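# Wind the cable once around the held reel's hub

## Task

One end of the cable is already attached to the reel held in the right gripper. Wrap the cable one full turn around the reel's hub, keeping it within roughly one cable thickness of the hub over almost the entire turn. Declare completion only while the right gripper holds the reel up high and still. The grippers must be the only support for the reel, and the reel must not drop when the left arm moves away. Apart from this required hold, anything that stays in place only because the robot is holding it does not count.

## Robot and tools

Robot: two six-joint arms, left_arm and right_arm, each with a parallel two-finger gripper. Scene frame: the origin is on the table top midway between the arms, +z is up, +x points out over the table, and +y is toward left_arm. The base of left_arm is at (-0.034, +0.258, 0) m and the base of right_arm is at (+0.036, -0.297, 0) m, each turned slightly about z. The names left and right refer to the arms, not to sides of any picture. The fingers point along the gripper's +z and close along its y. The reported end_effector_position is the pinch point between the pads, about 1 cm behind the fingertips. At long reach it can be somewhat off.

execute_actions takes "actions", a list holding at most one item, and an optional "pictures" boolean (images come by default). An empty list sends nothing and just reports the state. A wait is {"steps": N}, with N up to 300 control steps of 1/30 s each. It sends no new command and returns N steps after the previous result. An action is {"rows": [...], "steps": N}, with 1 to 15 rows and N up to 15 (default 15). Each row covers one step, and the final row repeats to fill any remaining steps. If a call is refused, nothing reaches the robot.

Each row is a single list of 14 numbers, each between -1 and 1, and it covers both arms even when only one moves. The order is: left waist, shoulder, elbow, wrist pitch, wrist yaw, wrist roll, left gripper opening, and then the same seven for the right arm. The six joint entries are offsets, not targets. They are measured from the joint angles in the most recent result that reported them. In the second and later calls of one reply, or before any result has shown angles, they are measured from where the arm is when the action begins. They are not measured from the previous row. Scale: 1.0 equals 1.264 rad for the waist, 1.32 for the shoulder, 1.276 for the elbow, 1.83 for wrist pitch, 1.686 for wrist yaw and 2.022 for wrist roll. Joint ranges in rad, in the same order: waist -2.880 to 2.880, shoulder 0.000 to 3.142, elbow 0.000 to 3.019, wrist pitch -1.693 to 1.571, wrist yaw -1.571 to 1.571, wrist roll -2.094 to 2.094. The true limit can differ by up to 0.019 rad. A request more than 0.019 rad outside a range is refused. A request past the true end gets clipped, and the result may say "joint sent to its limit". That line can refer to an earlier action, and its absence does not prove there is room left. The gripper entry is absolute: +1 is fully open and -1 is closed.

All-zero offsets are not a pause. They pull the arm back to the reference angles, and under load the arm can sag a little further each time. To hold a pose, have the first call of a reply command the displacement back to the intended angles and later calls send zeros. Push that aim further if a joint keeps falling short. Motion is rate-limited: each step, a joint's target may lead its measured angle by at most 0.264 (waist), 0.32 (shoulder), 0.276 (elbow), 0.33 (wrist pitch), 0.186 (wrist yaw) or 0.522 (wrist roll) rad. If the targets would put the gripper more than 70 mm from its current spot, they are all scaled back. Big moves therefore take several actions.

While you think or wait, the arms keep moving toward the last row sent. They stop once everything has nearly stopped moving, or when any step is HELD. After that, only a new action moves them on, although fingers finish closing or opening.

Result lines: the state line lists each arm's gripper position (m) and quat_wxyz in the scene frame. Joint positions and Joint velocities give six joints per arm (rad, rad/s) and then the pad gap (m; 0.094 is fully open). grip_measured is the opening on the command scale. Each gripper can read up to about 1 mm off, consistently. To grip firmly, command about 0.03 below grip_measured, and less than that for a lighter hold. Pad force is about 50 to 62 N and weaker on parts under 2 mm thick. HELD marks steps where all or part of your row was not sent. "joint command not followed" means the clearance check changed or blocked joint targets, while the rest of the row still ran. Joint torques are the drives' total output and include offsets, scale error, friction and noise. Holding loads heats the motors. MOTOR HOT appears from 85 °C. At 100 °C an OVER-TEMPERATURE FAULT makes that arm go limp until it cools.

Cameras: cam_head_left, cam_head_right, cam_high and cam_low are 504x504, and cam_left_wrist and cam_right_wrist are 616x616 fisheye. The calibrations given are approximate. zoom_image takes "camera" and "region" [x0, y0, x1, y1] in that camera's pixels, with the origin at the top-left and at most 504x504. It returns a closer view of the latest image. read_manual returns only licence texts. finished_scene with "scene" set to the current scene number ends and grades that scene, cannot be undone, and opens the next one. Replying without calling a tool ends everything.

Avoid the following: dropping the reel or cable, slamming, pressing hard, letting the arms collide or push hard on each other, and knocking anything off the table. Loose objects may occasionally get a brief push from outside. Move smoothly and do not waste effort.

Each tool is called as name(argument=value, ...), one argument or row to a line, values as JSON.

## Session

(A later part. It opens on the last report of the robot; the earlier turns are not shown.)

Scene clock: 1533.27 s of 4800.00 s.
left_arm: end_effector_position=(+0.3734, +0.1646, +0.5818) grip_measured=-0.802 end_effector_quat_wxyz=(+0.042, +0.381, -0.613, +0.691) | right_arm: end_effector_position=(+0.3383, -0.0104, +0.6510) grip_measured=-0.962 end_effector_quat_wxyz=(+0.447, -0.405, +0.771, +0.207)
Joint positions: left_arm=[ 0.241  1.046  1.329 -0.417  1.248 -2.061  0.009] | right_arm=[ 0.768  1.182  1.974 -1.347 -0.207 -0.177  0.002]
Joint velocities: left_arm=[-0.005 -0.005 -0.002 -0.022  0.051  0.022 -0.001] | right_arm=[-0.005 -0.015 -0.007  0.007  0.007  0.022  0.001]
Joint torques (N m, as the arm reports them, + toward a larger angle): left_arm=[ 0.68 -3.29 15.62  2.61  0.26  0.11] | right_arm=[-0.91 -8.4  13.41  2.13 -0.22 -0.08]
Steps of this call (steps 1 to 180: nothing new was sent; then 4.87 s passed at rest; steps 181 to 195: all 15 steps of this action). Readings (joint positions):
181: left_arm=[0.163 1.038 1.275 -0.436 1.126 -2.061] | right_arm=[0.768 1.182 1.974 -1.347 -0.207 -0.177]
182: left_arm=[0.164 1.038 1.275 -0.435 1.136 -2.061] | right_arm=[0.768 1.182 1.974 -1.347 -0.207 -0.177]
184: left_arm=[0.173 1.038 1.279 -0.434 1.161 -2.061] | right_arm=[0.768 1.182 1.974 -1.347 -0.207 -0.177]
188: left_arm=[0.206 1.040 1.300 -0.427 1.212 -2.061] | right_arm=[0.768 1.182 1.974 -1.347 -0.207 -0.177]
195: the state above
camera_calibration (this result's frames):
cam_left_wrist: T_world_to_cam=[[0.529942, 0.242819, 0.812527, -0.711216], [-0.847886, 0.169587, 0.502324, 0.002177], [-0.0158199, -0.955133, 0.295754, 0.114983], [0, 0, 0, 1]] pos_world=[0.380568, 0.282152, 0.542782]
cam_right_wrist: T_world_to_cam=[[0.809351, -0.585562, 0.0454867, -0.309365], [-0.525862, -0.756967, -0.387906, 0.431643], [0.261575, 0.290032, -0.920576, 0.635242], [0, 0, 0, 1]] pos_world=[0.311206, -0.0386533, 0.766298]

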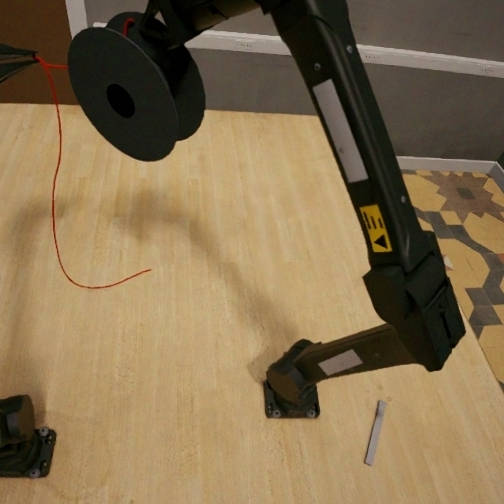

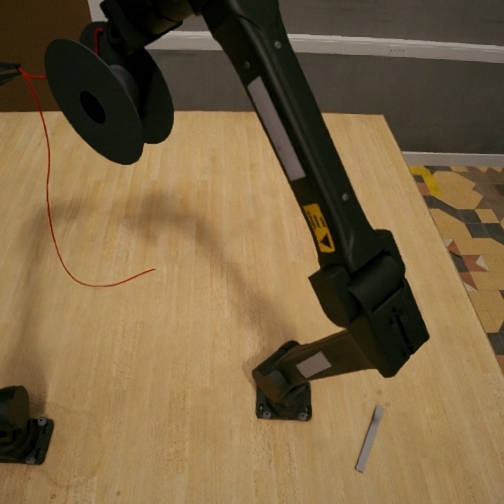

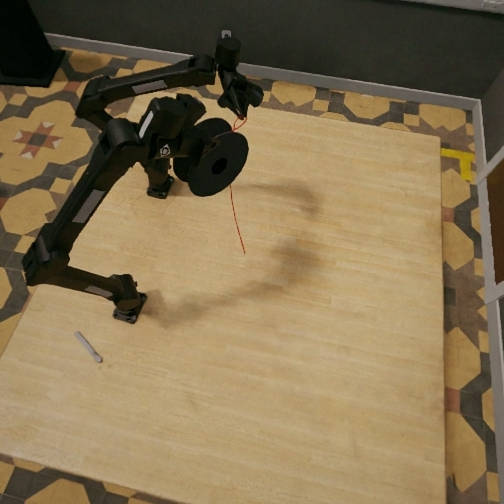

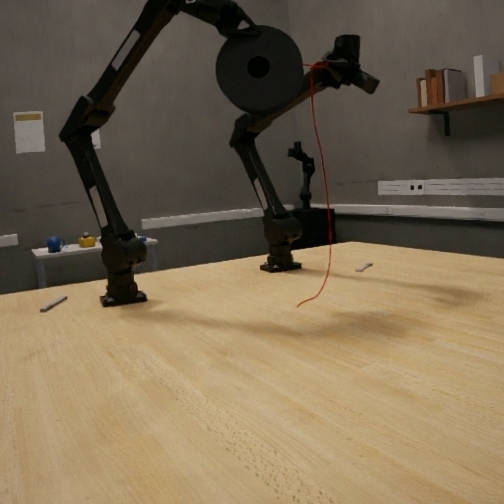

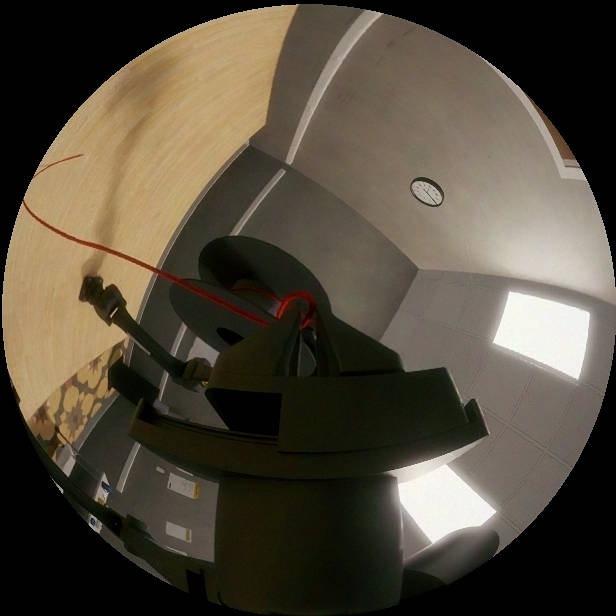

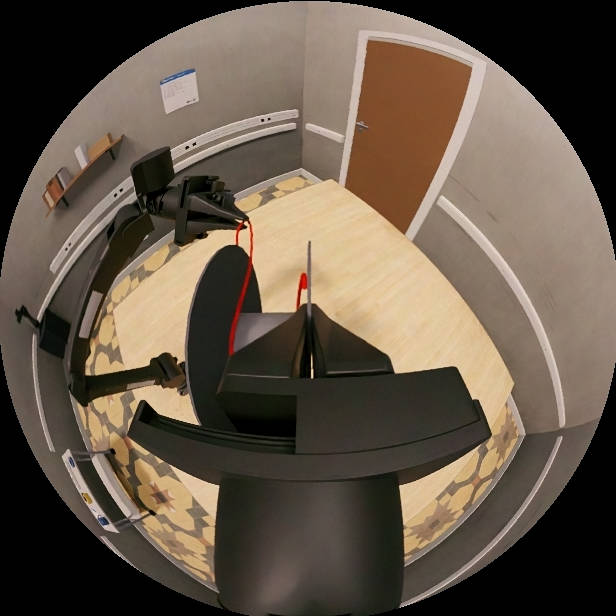

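zoom_image(
  camera="cam_right_wrist",
  region=[160, 160, 340, 340],
)

zoom_image(
  camera="cam_left_wrist",
  region=[220, 250, 380, 380],
)

zoom_image(
  camera="cam_head_left",
  region=[0, 20, 120, 120],
)

Region (160, 160, 340, 340) of cam_right_wrist's 616x616 image, scaled by 2.800, with more detail than that image has.

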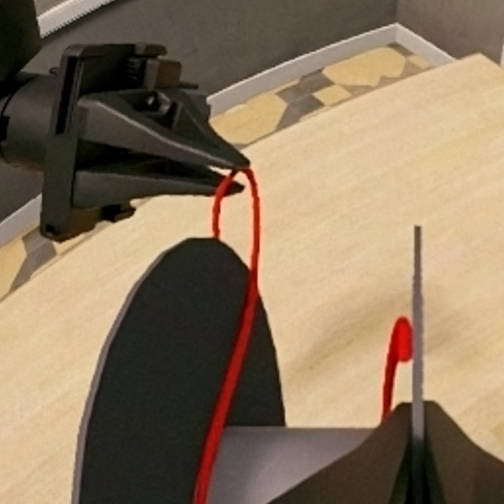

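Region (220, 250, 380, 380) of cam_left_wrist's 616x616 image, scaled by 3.150, with more detail than that image has; it fills the top 410 rows of this view, and the rest is white.

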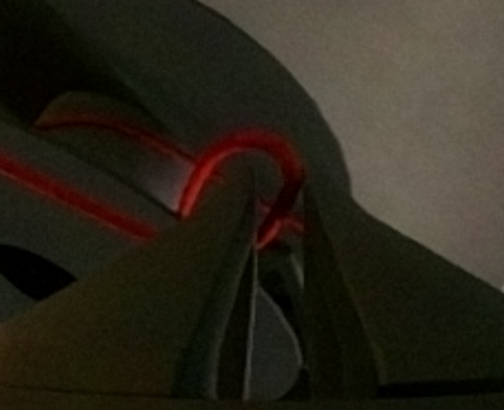

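Region (0, 20, 120, 120) of cam_head_left's 504x504 image, scaled by 4.200, with more detail than that image has.

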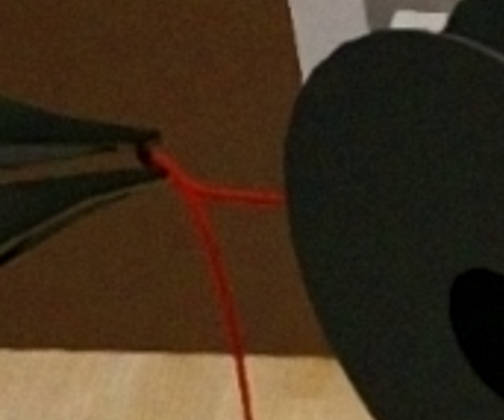

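execute_actions(
  actions=[
    {"rows":[
[0.014,0.020,0.046,0.013,0.010,-0.0045,-0.8,0,-0.0042,0.0337,0.0071,0,0,-1],
[0.021,0.025,0.048,0.0146,0.019,-0.0045,-0.8,0,-0.0042,0.0337,0.0071,0,0,-1],
[0.028,0.030,0.050,0.016,0.027,-0.0045,-0.8,0,-0.0042,0.0337,0.0071,0,0,-1],
[0.036,0.034,0.052,0.0174,0.035,-0.0045,-0.8,0,-0.0042,0.0337,0.0071,0,0,-1],
[0.043,0.039,0.053,0.019,0.044,-0.0045,-0.8,0,-0.0042,0.0337,0.0071,0,0,-1],
[0.050,0.044,0.055,0.020,0.052,-0.0045,-0.8,0,-0.0042,0.0337,0.0071,0,0,-1],
[0.057,0.049,0.057,0.0217,0.060,-0.0045,-0.8,0,-0.0042,0.0337,0.0071,0,0,-1],
[0.064,0.054,0.058,0.023,0.069,-0.0045,-0.8,0,-0.0042,0.0337,0.0071,0,0,-1],
[0.071,0.059,0.060,0.0245,0.077,-0.0045,-0.8,0,-0.0042,0.0337,0.0071,0,0,-1],
[0.0783,0.064,0.0619,0.026,0.0857,-0.0045,-0.8,0,-0.0042,0.0337,0.0071,0,0,-1]
],"steps":15},
  ],
)

Scene clock: 1571.10 s of 4800.00 s.
left_arm: end_effector_position=(+0.3927, +0.1997, +0.5673) grip_measured=-0.802 end_effector_quat_wxyz=(+0.073, +0.377, -0.611, +0.692) | right_arm: end_effector_position=(+0.3383, -0.0104, +0.6510) grip_measured=-0.962 end_effector_quat_wxyz=(+0.447, -0.405, +0.771, +0.207)
Joint positions: left_arm=[ 0.334  1.125  1.347 -0.393  1.389 -2.061  0.009] | right_arm=[ 0.768  1.182  1.974 -1.347 -0.207 -0.177  0.002]
Joint velocities: left_arm=[-0.015  0.054  0.012 -0.002  0.11   0.007 -0.001] | right_arm=[-0.015  0.015 -0.002 -0.007  0.007 -0.037 -0.   ]
Joint torques (N m, as the arm reports them, + toward a larger angle): left_arm=[ 0.48 -5.42 15.86  2.54  0.37  0.11] | right_arm=[ 0.28 -7.63 13.24  2.1  -0.19 -0.05]
Steps of this call (steps 1 to 15: the robot went on to your last target; steps 16 to 200: nothing new was sent; then 30.67 s passed at rest; steps 201 to 215: all 15 steps of this action). Readings (joint positions):
201: left_arm=[0.242 1.051 1.329 -0.417 1.255 -2.061] | right_arm=[0.768 1.182 1.974 -1.347 -0.207 -0.177]
202: left_arm=[0.243 1.052 1.329 -0.416 1.268 -2.061] | right_arm=[0.768 1.182 1.974 -1.347 -0.207 -0.177]
204: left_arm=[0.252 1.058 1.331 -0.413 1.295 -2.061] | right_arm=[0.768 1.182 1.974 -1.347 -0.207 -0.177]
208: left_arm=[0.291 1.082 1.341 -0.403 1.350 -2.061] | right_arm=[0.768 1.182 1.974 -1.347 -0.207 -0.177]
215: the state above
camera_calibration (this result's frames):
cam_left_wrist: T_world_to_cam=[[0.567122, 0.240701, 0.787677, -0.718304], [-0.822121, 0.223377, 0.523661, -0.0131209], [-0.0499029, -0.944545, 0.324567, 0.148073], [0, 0, 0, 1]] pos_world=[0.403968, 0.315689, 0.524603]
cam_right_wrist: T_world_to_cam=[[0.809351, -0.585562, 0.0454867, -0.309365], [-0.525862, -0.756967, -0.387906, 0.431643], [0.261575, 0.290032, -0.920576, 0.635242], [0, 0, 0, 1]] pos_world=[0.311206, -0.0386533, 0.766298]

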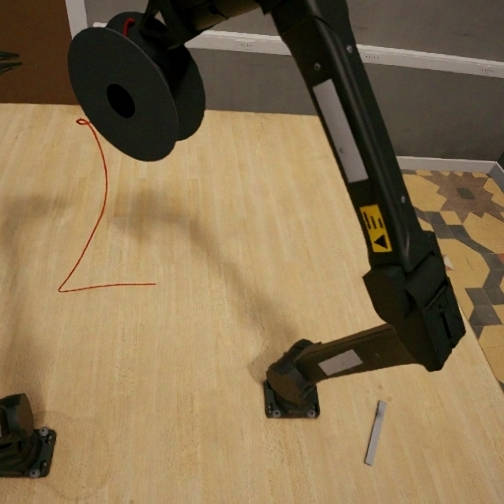

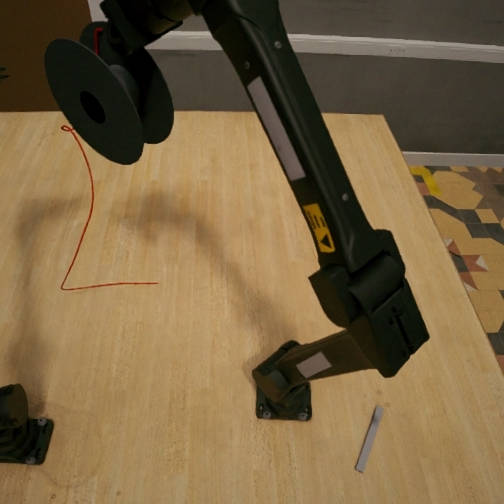

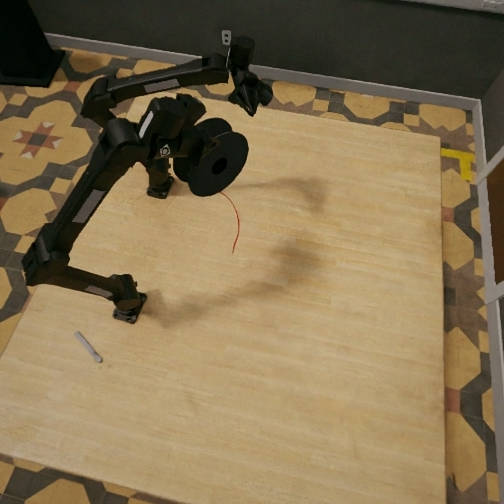

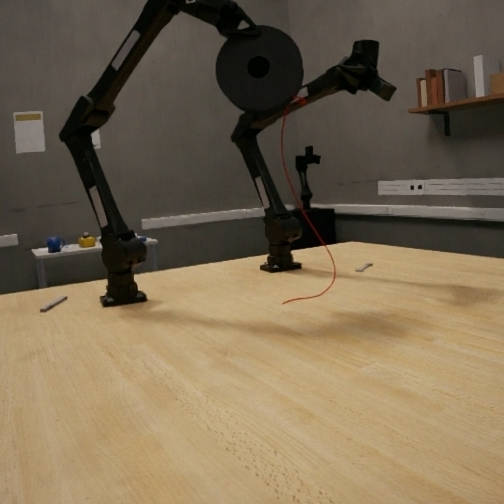

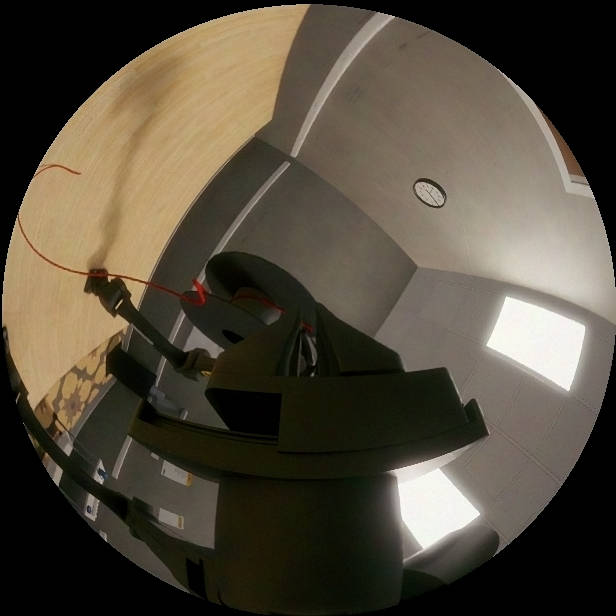

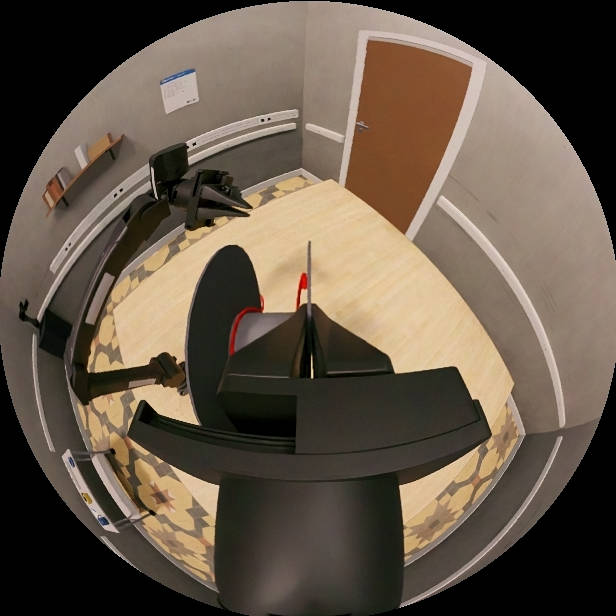

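execute_actions(
  actions=[
    {"steps":45},
  ],
)

Scene clock: 1572.87 s of 4800.00 s.
left_arm: end_effector_position=(+0.3934, +0.1999, +0.5668) grip_measured=-0.802 end_effector_quat_wxyz=(+0.074, +0.377, -0.611, +0.692) | right_arm: end_effector_position=(+0.3383, -0.0104, +0.6510) grip_measured=-0.962 end_effector_quat_wxyz=(+0.447, -0.405, +0.771, +0.207)
Joint positions: left_arm=[ 0.334  1.128  1.347 -0.393  1.39  -2.061  0.009] | right_arm=[ 0.768  1.182  1.974 -1.347 -0.207 -0.177  0.002]
Joint velocities: left_arm=[-0.015 -0.005  0.017 -0.002 -0.066 -0.037  0.001] | right_arm=[-0.005  0.005  0.002  0.002 -0.037 -0.022  0.   ]
Joint torques (N m, as the arm reports them, + toward a larger angle): left_arm=[ 0.77 -5.88 15.85  2.59  0.31  0.1 ] | right_arm=[-1.22 -7.46 13.24  2.1  -0.25 -0.11]
Steps of this call (steps 1 to 15: the robot went on to your last target; steps 16 to 53: nothing new was sent). Readings (joint positions):
1: left_arm=[0.334 1.127 1.347 -0.393 1.389 -2.061] | right_arm=[0.768 1.182 1.974 -1.347 -0.207 -0.177]
2: left_arm=[0.334 1.128 1.347 -0.393 1.389 -2.061] | right_arm=[0.768 1.182 1.974 -1.347 -0.207 -0.177]
4: left_arm=[0.334 1.128 1.347 -0.393 1.390 -2.061] | right_arm=[0.768 1.182 1.974 -1.347 -0.207 -0.177]
8: left_arm=[0.334 1.128 1.347 -0.393 1.390 -2.061] | right_arm=[0.768 1.182 1.974 -1.347 -0.207 -0.177]
53: the state above
All arms were judged still, so your last target was given up. Only a new action makes them travel on or press farther. Fingers that are still opening or closing keep moving.
camera_calibration (this result's frames):
cam_left_wrist: T_world_to_cam=[[0.568587, 0.240365, 0.786723, -0.718339], [-0.821049, 0.224956, 0.524665, -0.0136614], [-0.0508672, -0.944256, 0.325259, 0.148314], [0, 0, 0, 1]] pos_world=[0.404766, 0.315783, 0.524061]
cam_right_wrist: T_world_to_cam=[[0.809351, -0.585562, 0.0454867, -0.309365], [-0.525862, -0.756967, -0.387906, 0.431643], [0.261575, 0.290032, -0.920576, 0.635242], [0, 0, 0, 1]] pos_world=[0.311206, -0.0386533, 0.766298]

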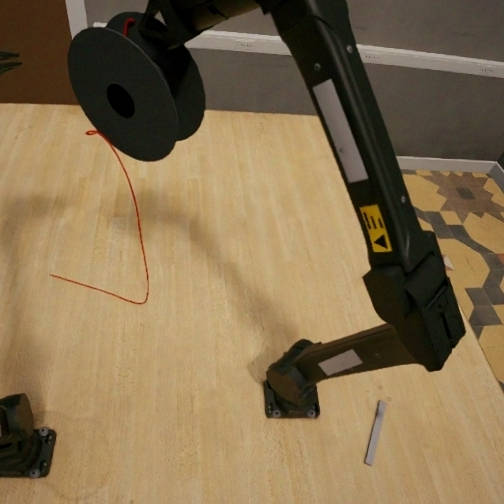

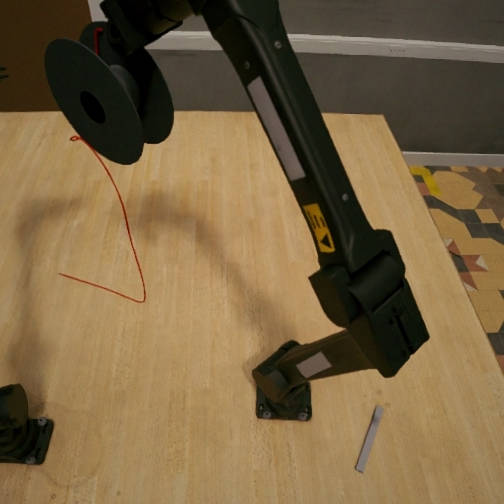

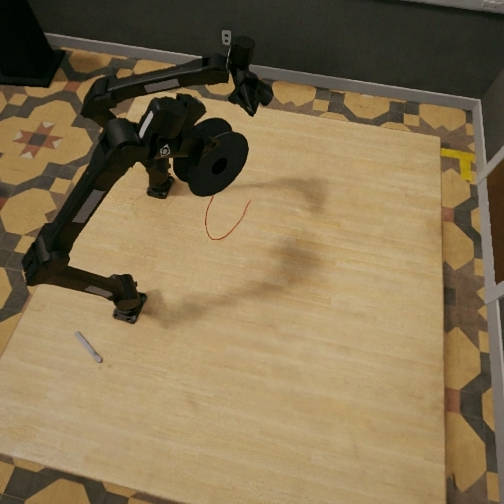

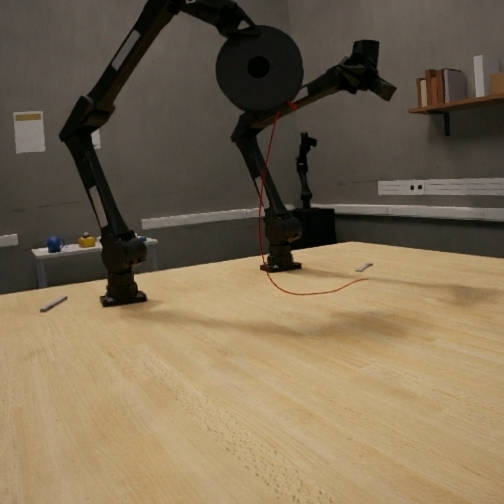

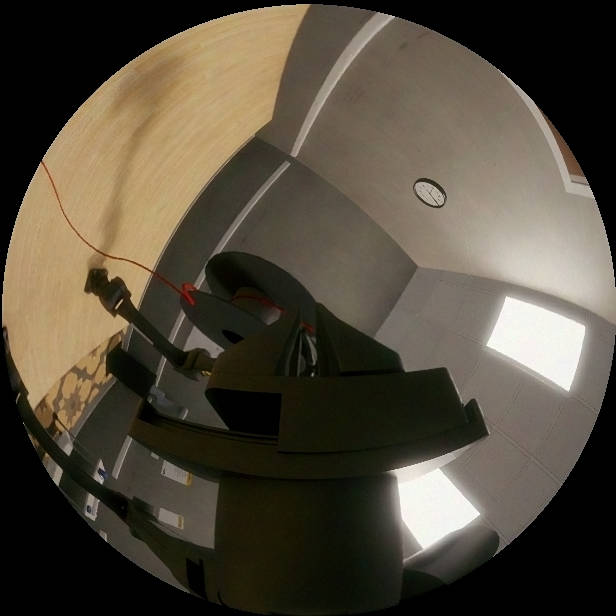

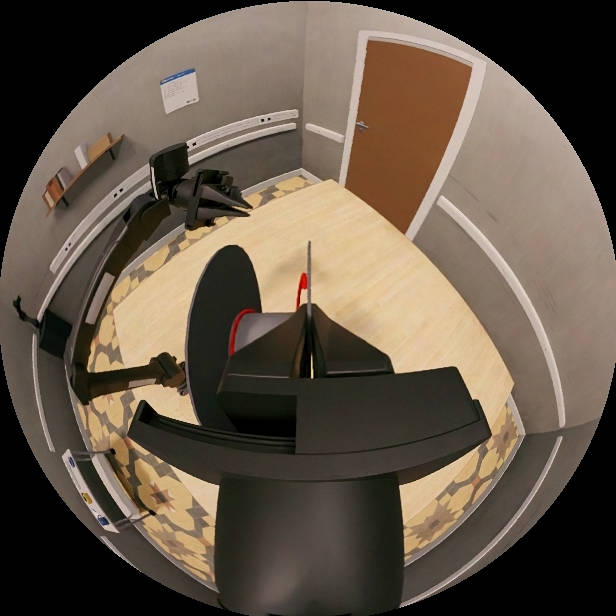

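execute_actions(
  actions=[
    {"steps":120},
  ],
)

zoom_image(
  camera="cam_left_wrist",
  region=[150, 220, 350, 380],
)

zoom_image(
  camera="cam_head_left",
  region=[30, 0, 250, 220],
)

zoom_image(
  camera="cam_low",
  region=[180, 0, 380, 200],
)

Scene clock: 1577.20 s of 4800.00 s.
left_arm: end_effector_position=(+0.3934, +0.1999, +0.5668) grip_measured=-0.802 end_effector_quat_wxyz=(+0.074, +0.377, -0.611, +0.692) | right_arm: end_effector_position=(+0.3383, -0.0104, +0.6510) grip_measured=-0.962 end_effector_quat_wxyz=(+0.447, -0.405, +0.771, +0.207)
Joint positions: left_arm=[ 0.334  1.128  1.347 -0.393  1.39  -2.061  0.009] | right_arm=[ 0.768  1.182  1.974 -1.347 -0.207 -0.177  0.002]
Joint velocities: left_arm=[-0.005 -0.015 -0.002 -0.007  0.022 -0.022 -0.   ] | right_arm=[-0.005  0.005  0.007 -0.017 -0.037  0.007 -0.001]
Joint torques (N m, as the arm reports them, + toward a larger angle): left_arm=[ 0.75 -5.99 15.87  2.55  0.3   0.11] | right_arm=[-0.37 -7.26 13.42  1.95 -0.23 -0.17]
Steps of this call (steps 1 to 130: nothing new was sent). Readings (joint positions):
1: left_arm=[0.334 1.128 1.347 -0.393 1.390 -2.061] | right_arm=[0.768 1.182 1.974 -1.347 -0.207 -0.177]
2: left_arm=[0.334 1.128 1.347 -0.393 1.390 -2.061] | right_arm=[0.768 1.182 1.974 -1.347 -0.207 -0.177]
4: left_arm=[0.334 1.128 1.347 -0.393 1.390 -2.061] | right_arm=[0.768 1.182 1.974 -1.347 -0.207 -0.177]
8: left_arm=[0.334 1.128 1.347 -0.393 1.390 -2.061] | right_arm=[0.768 1.182 1.974 -1.347 -0.207 -0.177]
130: the state above
camera_calibration (this result's frames):
cam_left_wrist: T_world_to_cam=[[0.568587, 0.240365, 0.786723, -0.718339], [-0.821049, 0.224956, 0.524665, -0.0136614], [-0.0508672, -0.944256, 0.325259, 0.148314], [0, 0, 0, 1]] pos_world=[0.404766, 0.315783, 0.524061]
cam_right_wrist: T_world_to_cam=[[0.809351, -0.585562, 0.0454867, -0.309365], [-0.525862, -0.756967, -0.387906, 0.431643], [0.261575, 0.290032, -0.920576, 0.635242], [0, 0, 0, 1]] pos_world=[0.311206, -0.0386533, 0.766298]

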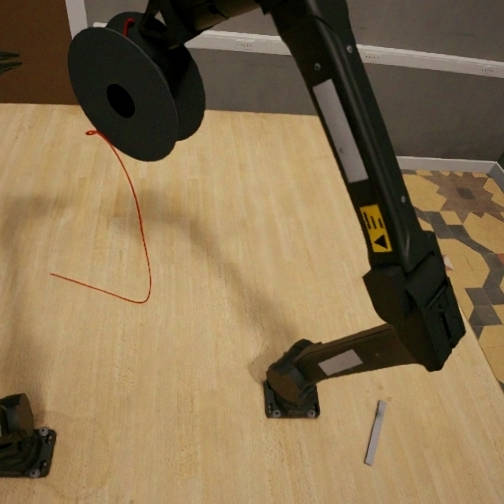

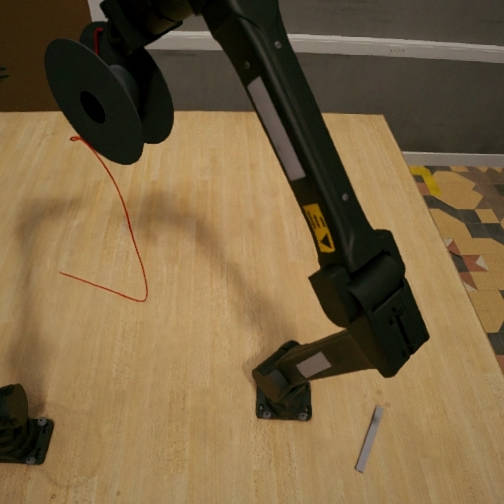

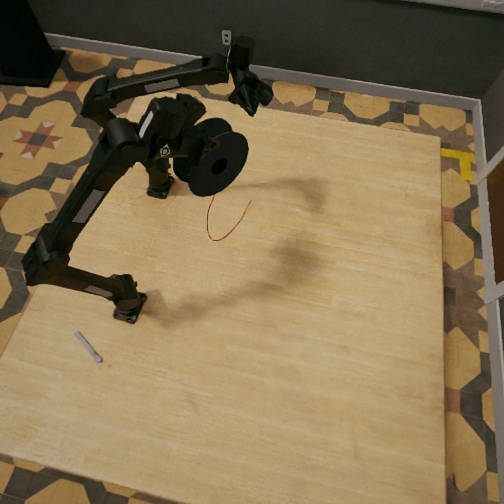

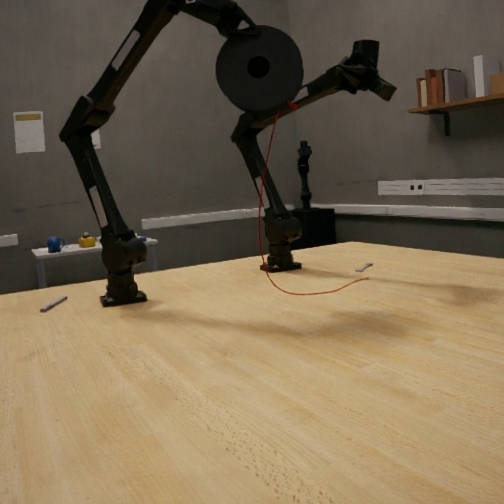

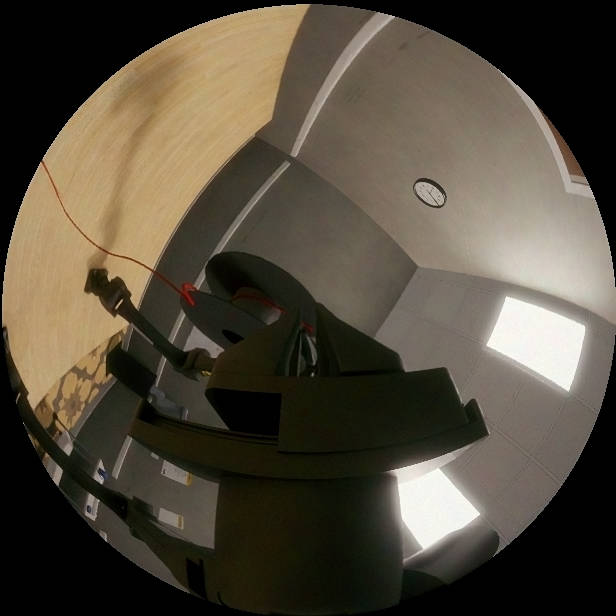

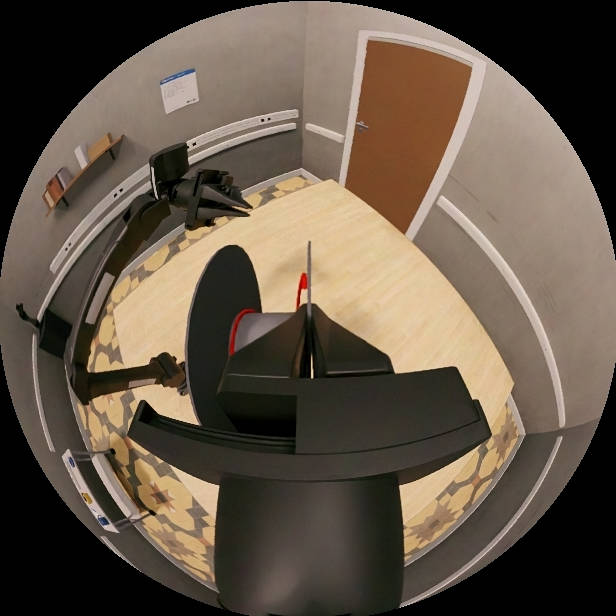

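Region (150, 220, 350, 380) of cam_left_wrist's 616x616 image, scaled by 2.520, with more detail than that image has; it fills the top 403 rows of this view, and the rest is white.

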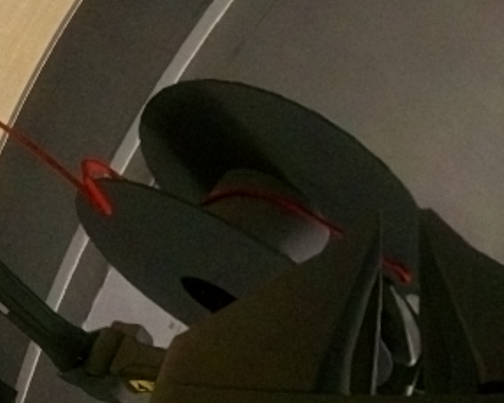

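Region (30, 0, 250, 220) of cam_head_left's 504x504 image, scaled by 2.291, with more detail than that image has.

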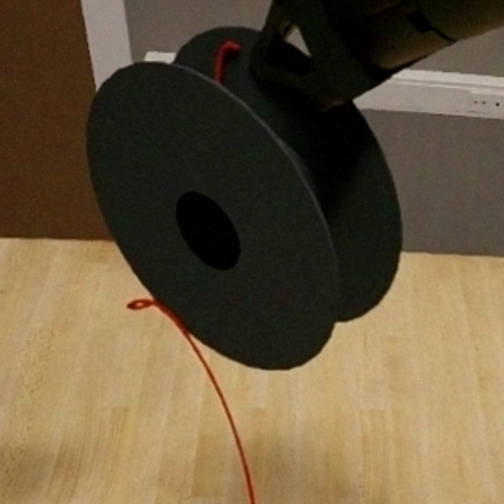

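Region (180, 0, 380, 200) of cam_low's 504x504 image, scaled by 2.520, with more detail than that image has.

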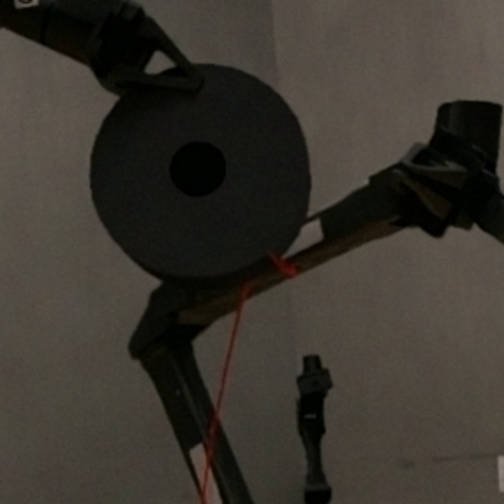

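zoom_image(
  camera="cam_right_wrist",
  region=[180, 240, 340, 400],
)

zoom_image(
  camera="cam_high",
  region=[150, 90, 290, 230],
)

zoom_image(
  camera="cam_head_right",
  region=[30, 10, 200, 180],
)

Region (180, 240, 340, 400) of cam_right_wrist's 616x616 image, scaled by 3.150, with more detail than that image has.

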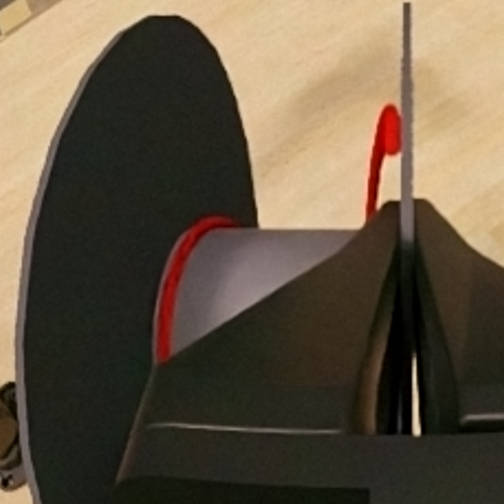

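Region (150, 90, 290, 230) of cam_high's 504x504 image, scaled by 3.600, with more detail than that image has.

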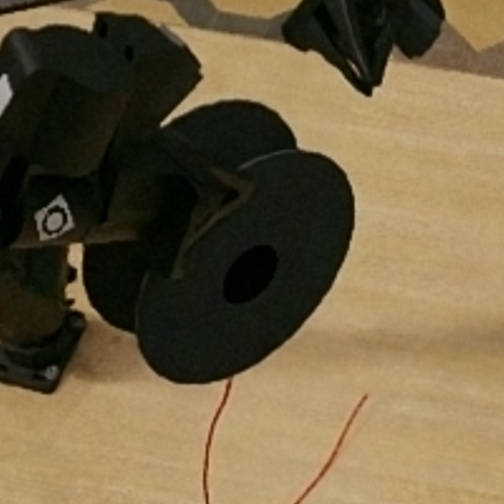

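Region (30, 10, 200, 180) of cam_head_right's 504x504 image, scaled by 2.965, with more detail than that image has.

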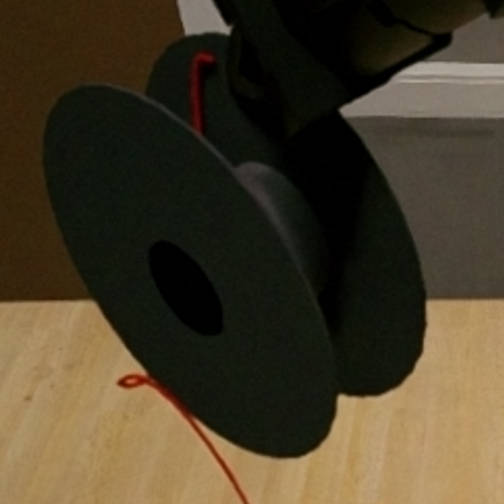

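execute_actions(
  actions=[
    {"rows":[
[-0.010,0.012,0.030,0.025,-0.008,-0.0045,-0.8,0,-0.0042,0.0337,0.0071,0,0,-1],
[-0.022,0.022,0.020,0.039,-0.016,-0.0045,-0.8,0,-0.0042,0.0337,0.0071,0,0,-1],
[-0.034,0.032,0.009,0.053,-0.024,-0.0045,-0.8,0,-0.0042,0.0337,0.0071,0,0,-1],
[-0.046,0.042,-0.003,0.068,-0.032,-0.0045,-0.8,0,-0.0042,0.0337,0.0071,0,0,-1],
[-0.058,0.052,-0.015,0.082,-0.040,-0.0045,-0.8,0,-0.0042,0.0337,0.0071,0,0,-1],
[-0.070,0.063,-0.027,0.096,-0.049,-0.0045,-0.8,0,-0.0042,0.0337,0.0071,0,0,-1],
[-0.082,0.073,-0.039,0.111,-0.057,-0.0045,-0.8,0,-0.0042,0.0337,0.0071,0,0,-1],
[-0.094,0.083,-0.052,0.125,-0.065,-0.0045,-0.8,0,-0.0042,0.0337,0.0071,0,0,-1],
[-0.106,0.093,-0.064,0.139,-0.074,-0.0045,-0.8,0,-0.0042,0.0337,0.0071,0,0,-1],
[-0.118,0.103,-0.076,0.154,-0.082,-0.0045,-0.8,0,-0.0042,0.0337,0.0071,0,0,-1],
[-0.130,0.114,-0.088,0.168,-0.090,-0.0045,-0.8,0,-0.0042,0.0337,0.0071,0,0,-1],
[-0.142,0.124,-0.101,0.182,-0.099,-0.0045,-0.8,0,-0.0042,0.0337,0.0071,0,0,-1],
[-0.1535,0.134,-0.113,0.1967,-0.107,-0.0045,-0.8,0,-0.0042,0.0337,0.0071,0,0,-1]
],"steps":15},
  ],
  pictures=false,
)

execute_actions(
  actions=[
    {"steps":30},
  ],
)

Scene clock: 1662.50 s of 4800.00 s.
left_arm: end_effector_position=(+0.4725, +0.1399, +0.4659) grip_measured=-0.802 end_effector_quat_wxyz=(+0.064, +0.369, -0.624, +0.686) | right_arm: end_effector_position=(+0.3383, -0.0104, +0.6510) grip_measured=-0.962 end_effector_quat_wxyz=(+0.447, -0.405, +0.771, +0.207)
Joint positions: left_arm=[ 0.152  1.287  1.215 -0.075  1.214 -2.061  0.009] | right_arm=[ 0.768  1.182  1.974 -1.347 -0.207 -0.177  0.002]
Joint velocities: left_arm=[-0.278  0.523 -0.354  0.188 -0.081 -0.022 -0.001] | right_arm=[-0.005 -0.005 -0.002 -0.002 -0.066  0.051 -0.   ]
Joint torques (N m, as the arm reports them, + toward a larger angle): left_arm=[ 1.15 -9.9  11.66  2.88  0.04  0.11] | right_arm=[-0.4  -8.1  13.37  2.19 -0.25 -0.04]
Steps of this call (steps 1 to 180: nothing new was sent; then 78.80 s passed at rest; steps 181 to 195: all 15 steps of this action). Readings (joint positions):
181: left_arm=[0.334 1.128 1.347 -0.389 1.385 -2.061] | right_arm=[0.768 1.182 1.974 -1.347 -0.207 -0.177]
182: left_arm=[0.332 1.128 1.347 -0.378 1.375 -2.061] | right_arm=[0.768 1.182 1.974 -1.347 -0.207 -0.177]
184: left_arm=[0.321 1.135 1.347 -0.337 1.350 -2.061] | right_arm=[0.768 1.182 1.974 -1.347 -0.207 -0.177]
188: left_arm=[0.261 1.171 1.329 -0.230 1.295 -2.061] | right_arm=[0.768 1.182 1.974 -1.347 -0.207 -0.177]
195: the state above

Scene clock: 1663.50 s of 4800.00 s.
left_arm: end_effector_position=(+0.4801, +0.1350, +0.4403) grip_measured=-0.802 end_effector_quat_wxyz=(+0.080, +0.379, -0.623, +0.679) | right_arm: end_effector_position=(+0.3383, -0.0104, +0.6510) grip_measured=-0.962 end_effector_quat_wxyz=(+0.447, -0.405, +0.771, +0.207)
Joint positions: left_arm=[ 0.14   1.317  1.189 -0.057  1.21  -2.061  0.009] | right_arm=[ 0.768  1.182  1.974 -1.347 -0.207 -0.177  0.002]
Joint velocities: left_arm=[-0.015  0.015 -0.022 -0.007 -0.037  0.022 -0.001] | right_arm=[ 0.005  0.005  0.012  0.007 -0.081 -0.007 -0.   ]
Joint torques (N m, as the arm reports them, + toward a larger angle): left_arm=[  0.19 -10.62  12.19   2.65   0.17   0.11] | right_arm=[-0.28 -7.14 13.18  2.06 -0.2  -0.05]
Steps of this call (steps 1 to 30: the robot went on to your last target). Readings (joint positions):
1: left_arm=[0.144 1.303 1.205 -0.071 1.213 -2.061] | right_arm=[0.768 1.182 1.974 -1.347 -0.207 -0.177]
2: left_arm=[0.141 1.316 1.197 -0.070 1.212 -2.061] | right_arm=[0.768 1.182 1.974 -1.347 -0.207 -0.177]
4: left_arm=[0.140 1.330 1.189 -0.070 1.211 -2.061] | right_arm=[0.768 1.182 1.974 -1.347 -0.207 -0.177]
8: left_arm=[0.140 1.325 1.189 -0.060 1.210 -2.061] | right_arm=[0.768 1.182 1.974 -1.347 -0.207 -0.177]
30: the state above
All arms were judged still, so your last target was given up. Only a new action makes them travel on or press farther. Fingers that are still opening or closing keep moving.
camera_calibration (this result's frames):
cam_left_wrist: T_world_to_cam=[[0.585709, 0.207627, 0.783477, -0.654882], [-0.808202, 0.222691, 0.545178, 0.123654], [-0.06128, -0.952523, 0.298237, 0.150618], [0, 0, 0, 1]] pos_world=[0.492737, 0.251901, 0.400752]
cam_right_wrist: T_world_to_cam=[[0.809351, -0.585562, 0.0454867, -0.309365], [-0.525862, -0.756967, -0.387906, 0.431643], [0.261575, 0.290032, -0.920576, 0.635242], [0, 0, 0, 1]] pos_world=[0.311206, -0.0386533, 0.766298]

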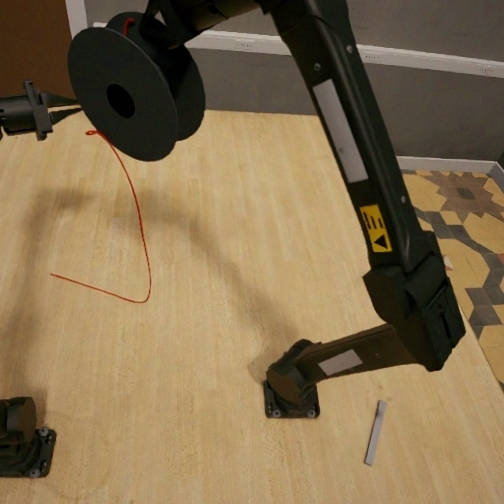

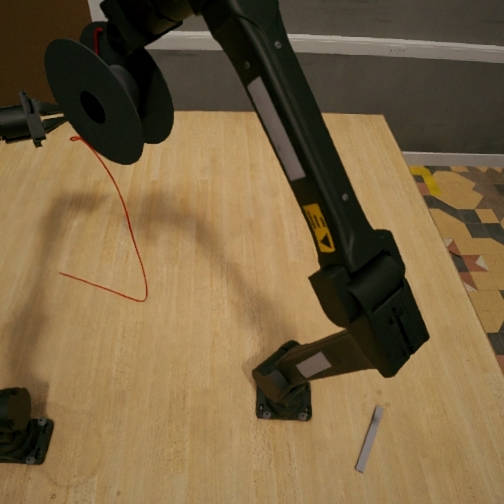

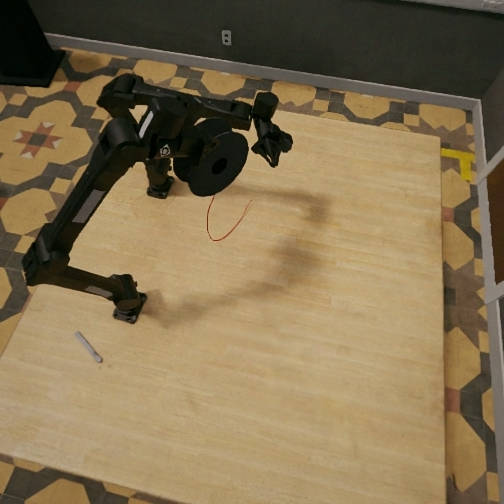

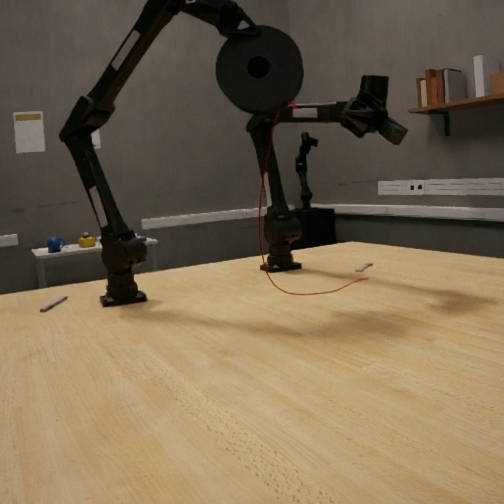

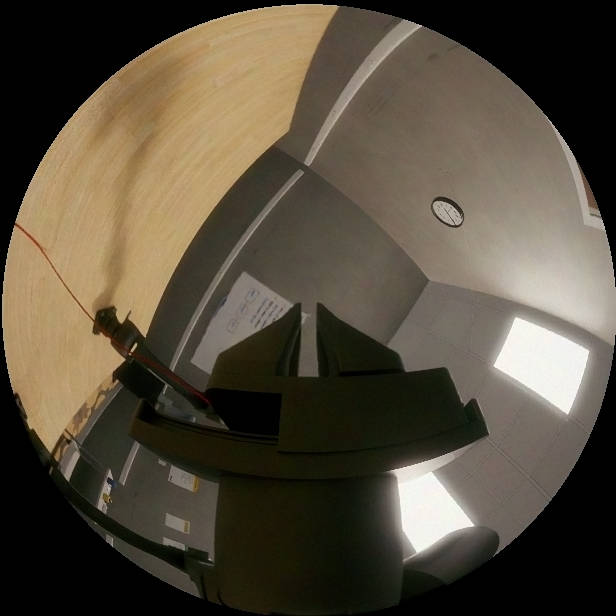

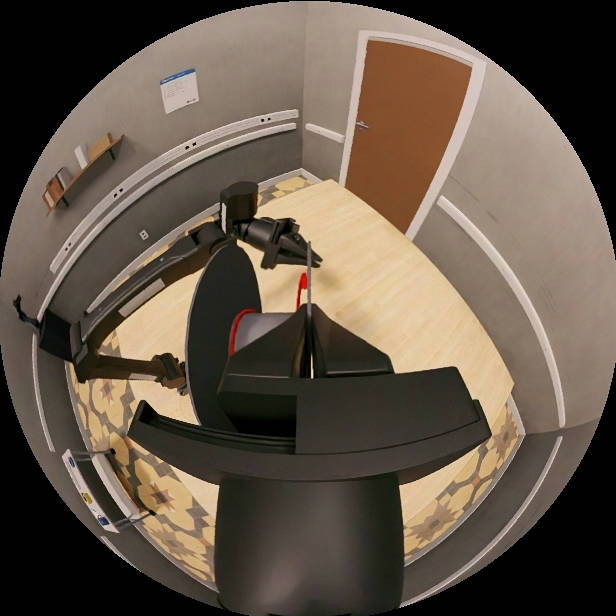

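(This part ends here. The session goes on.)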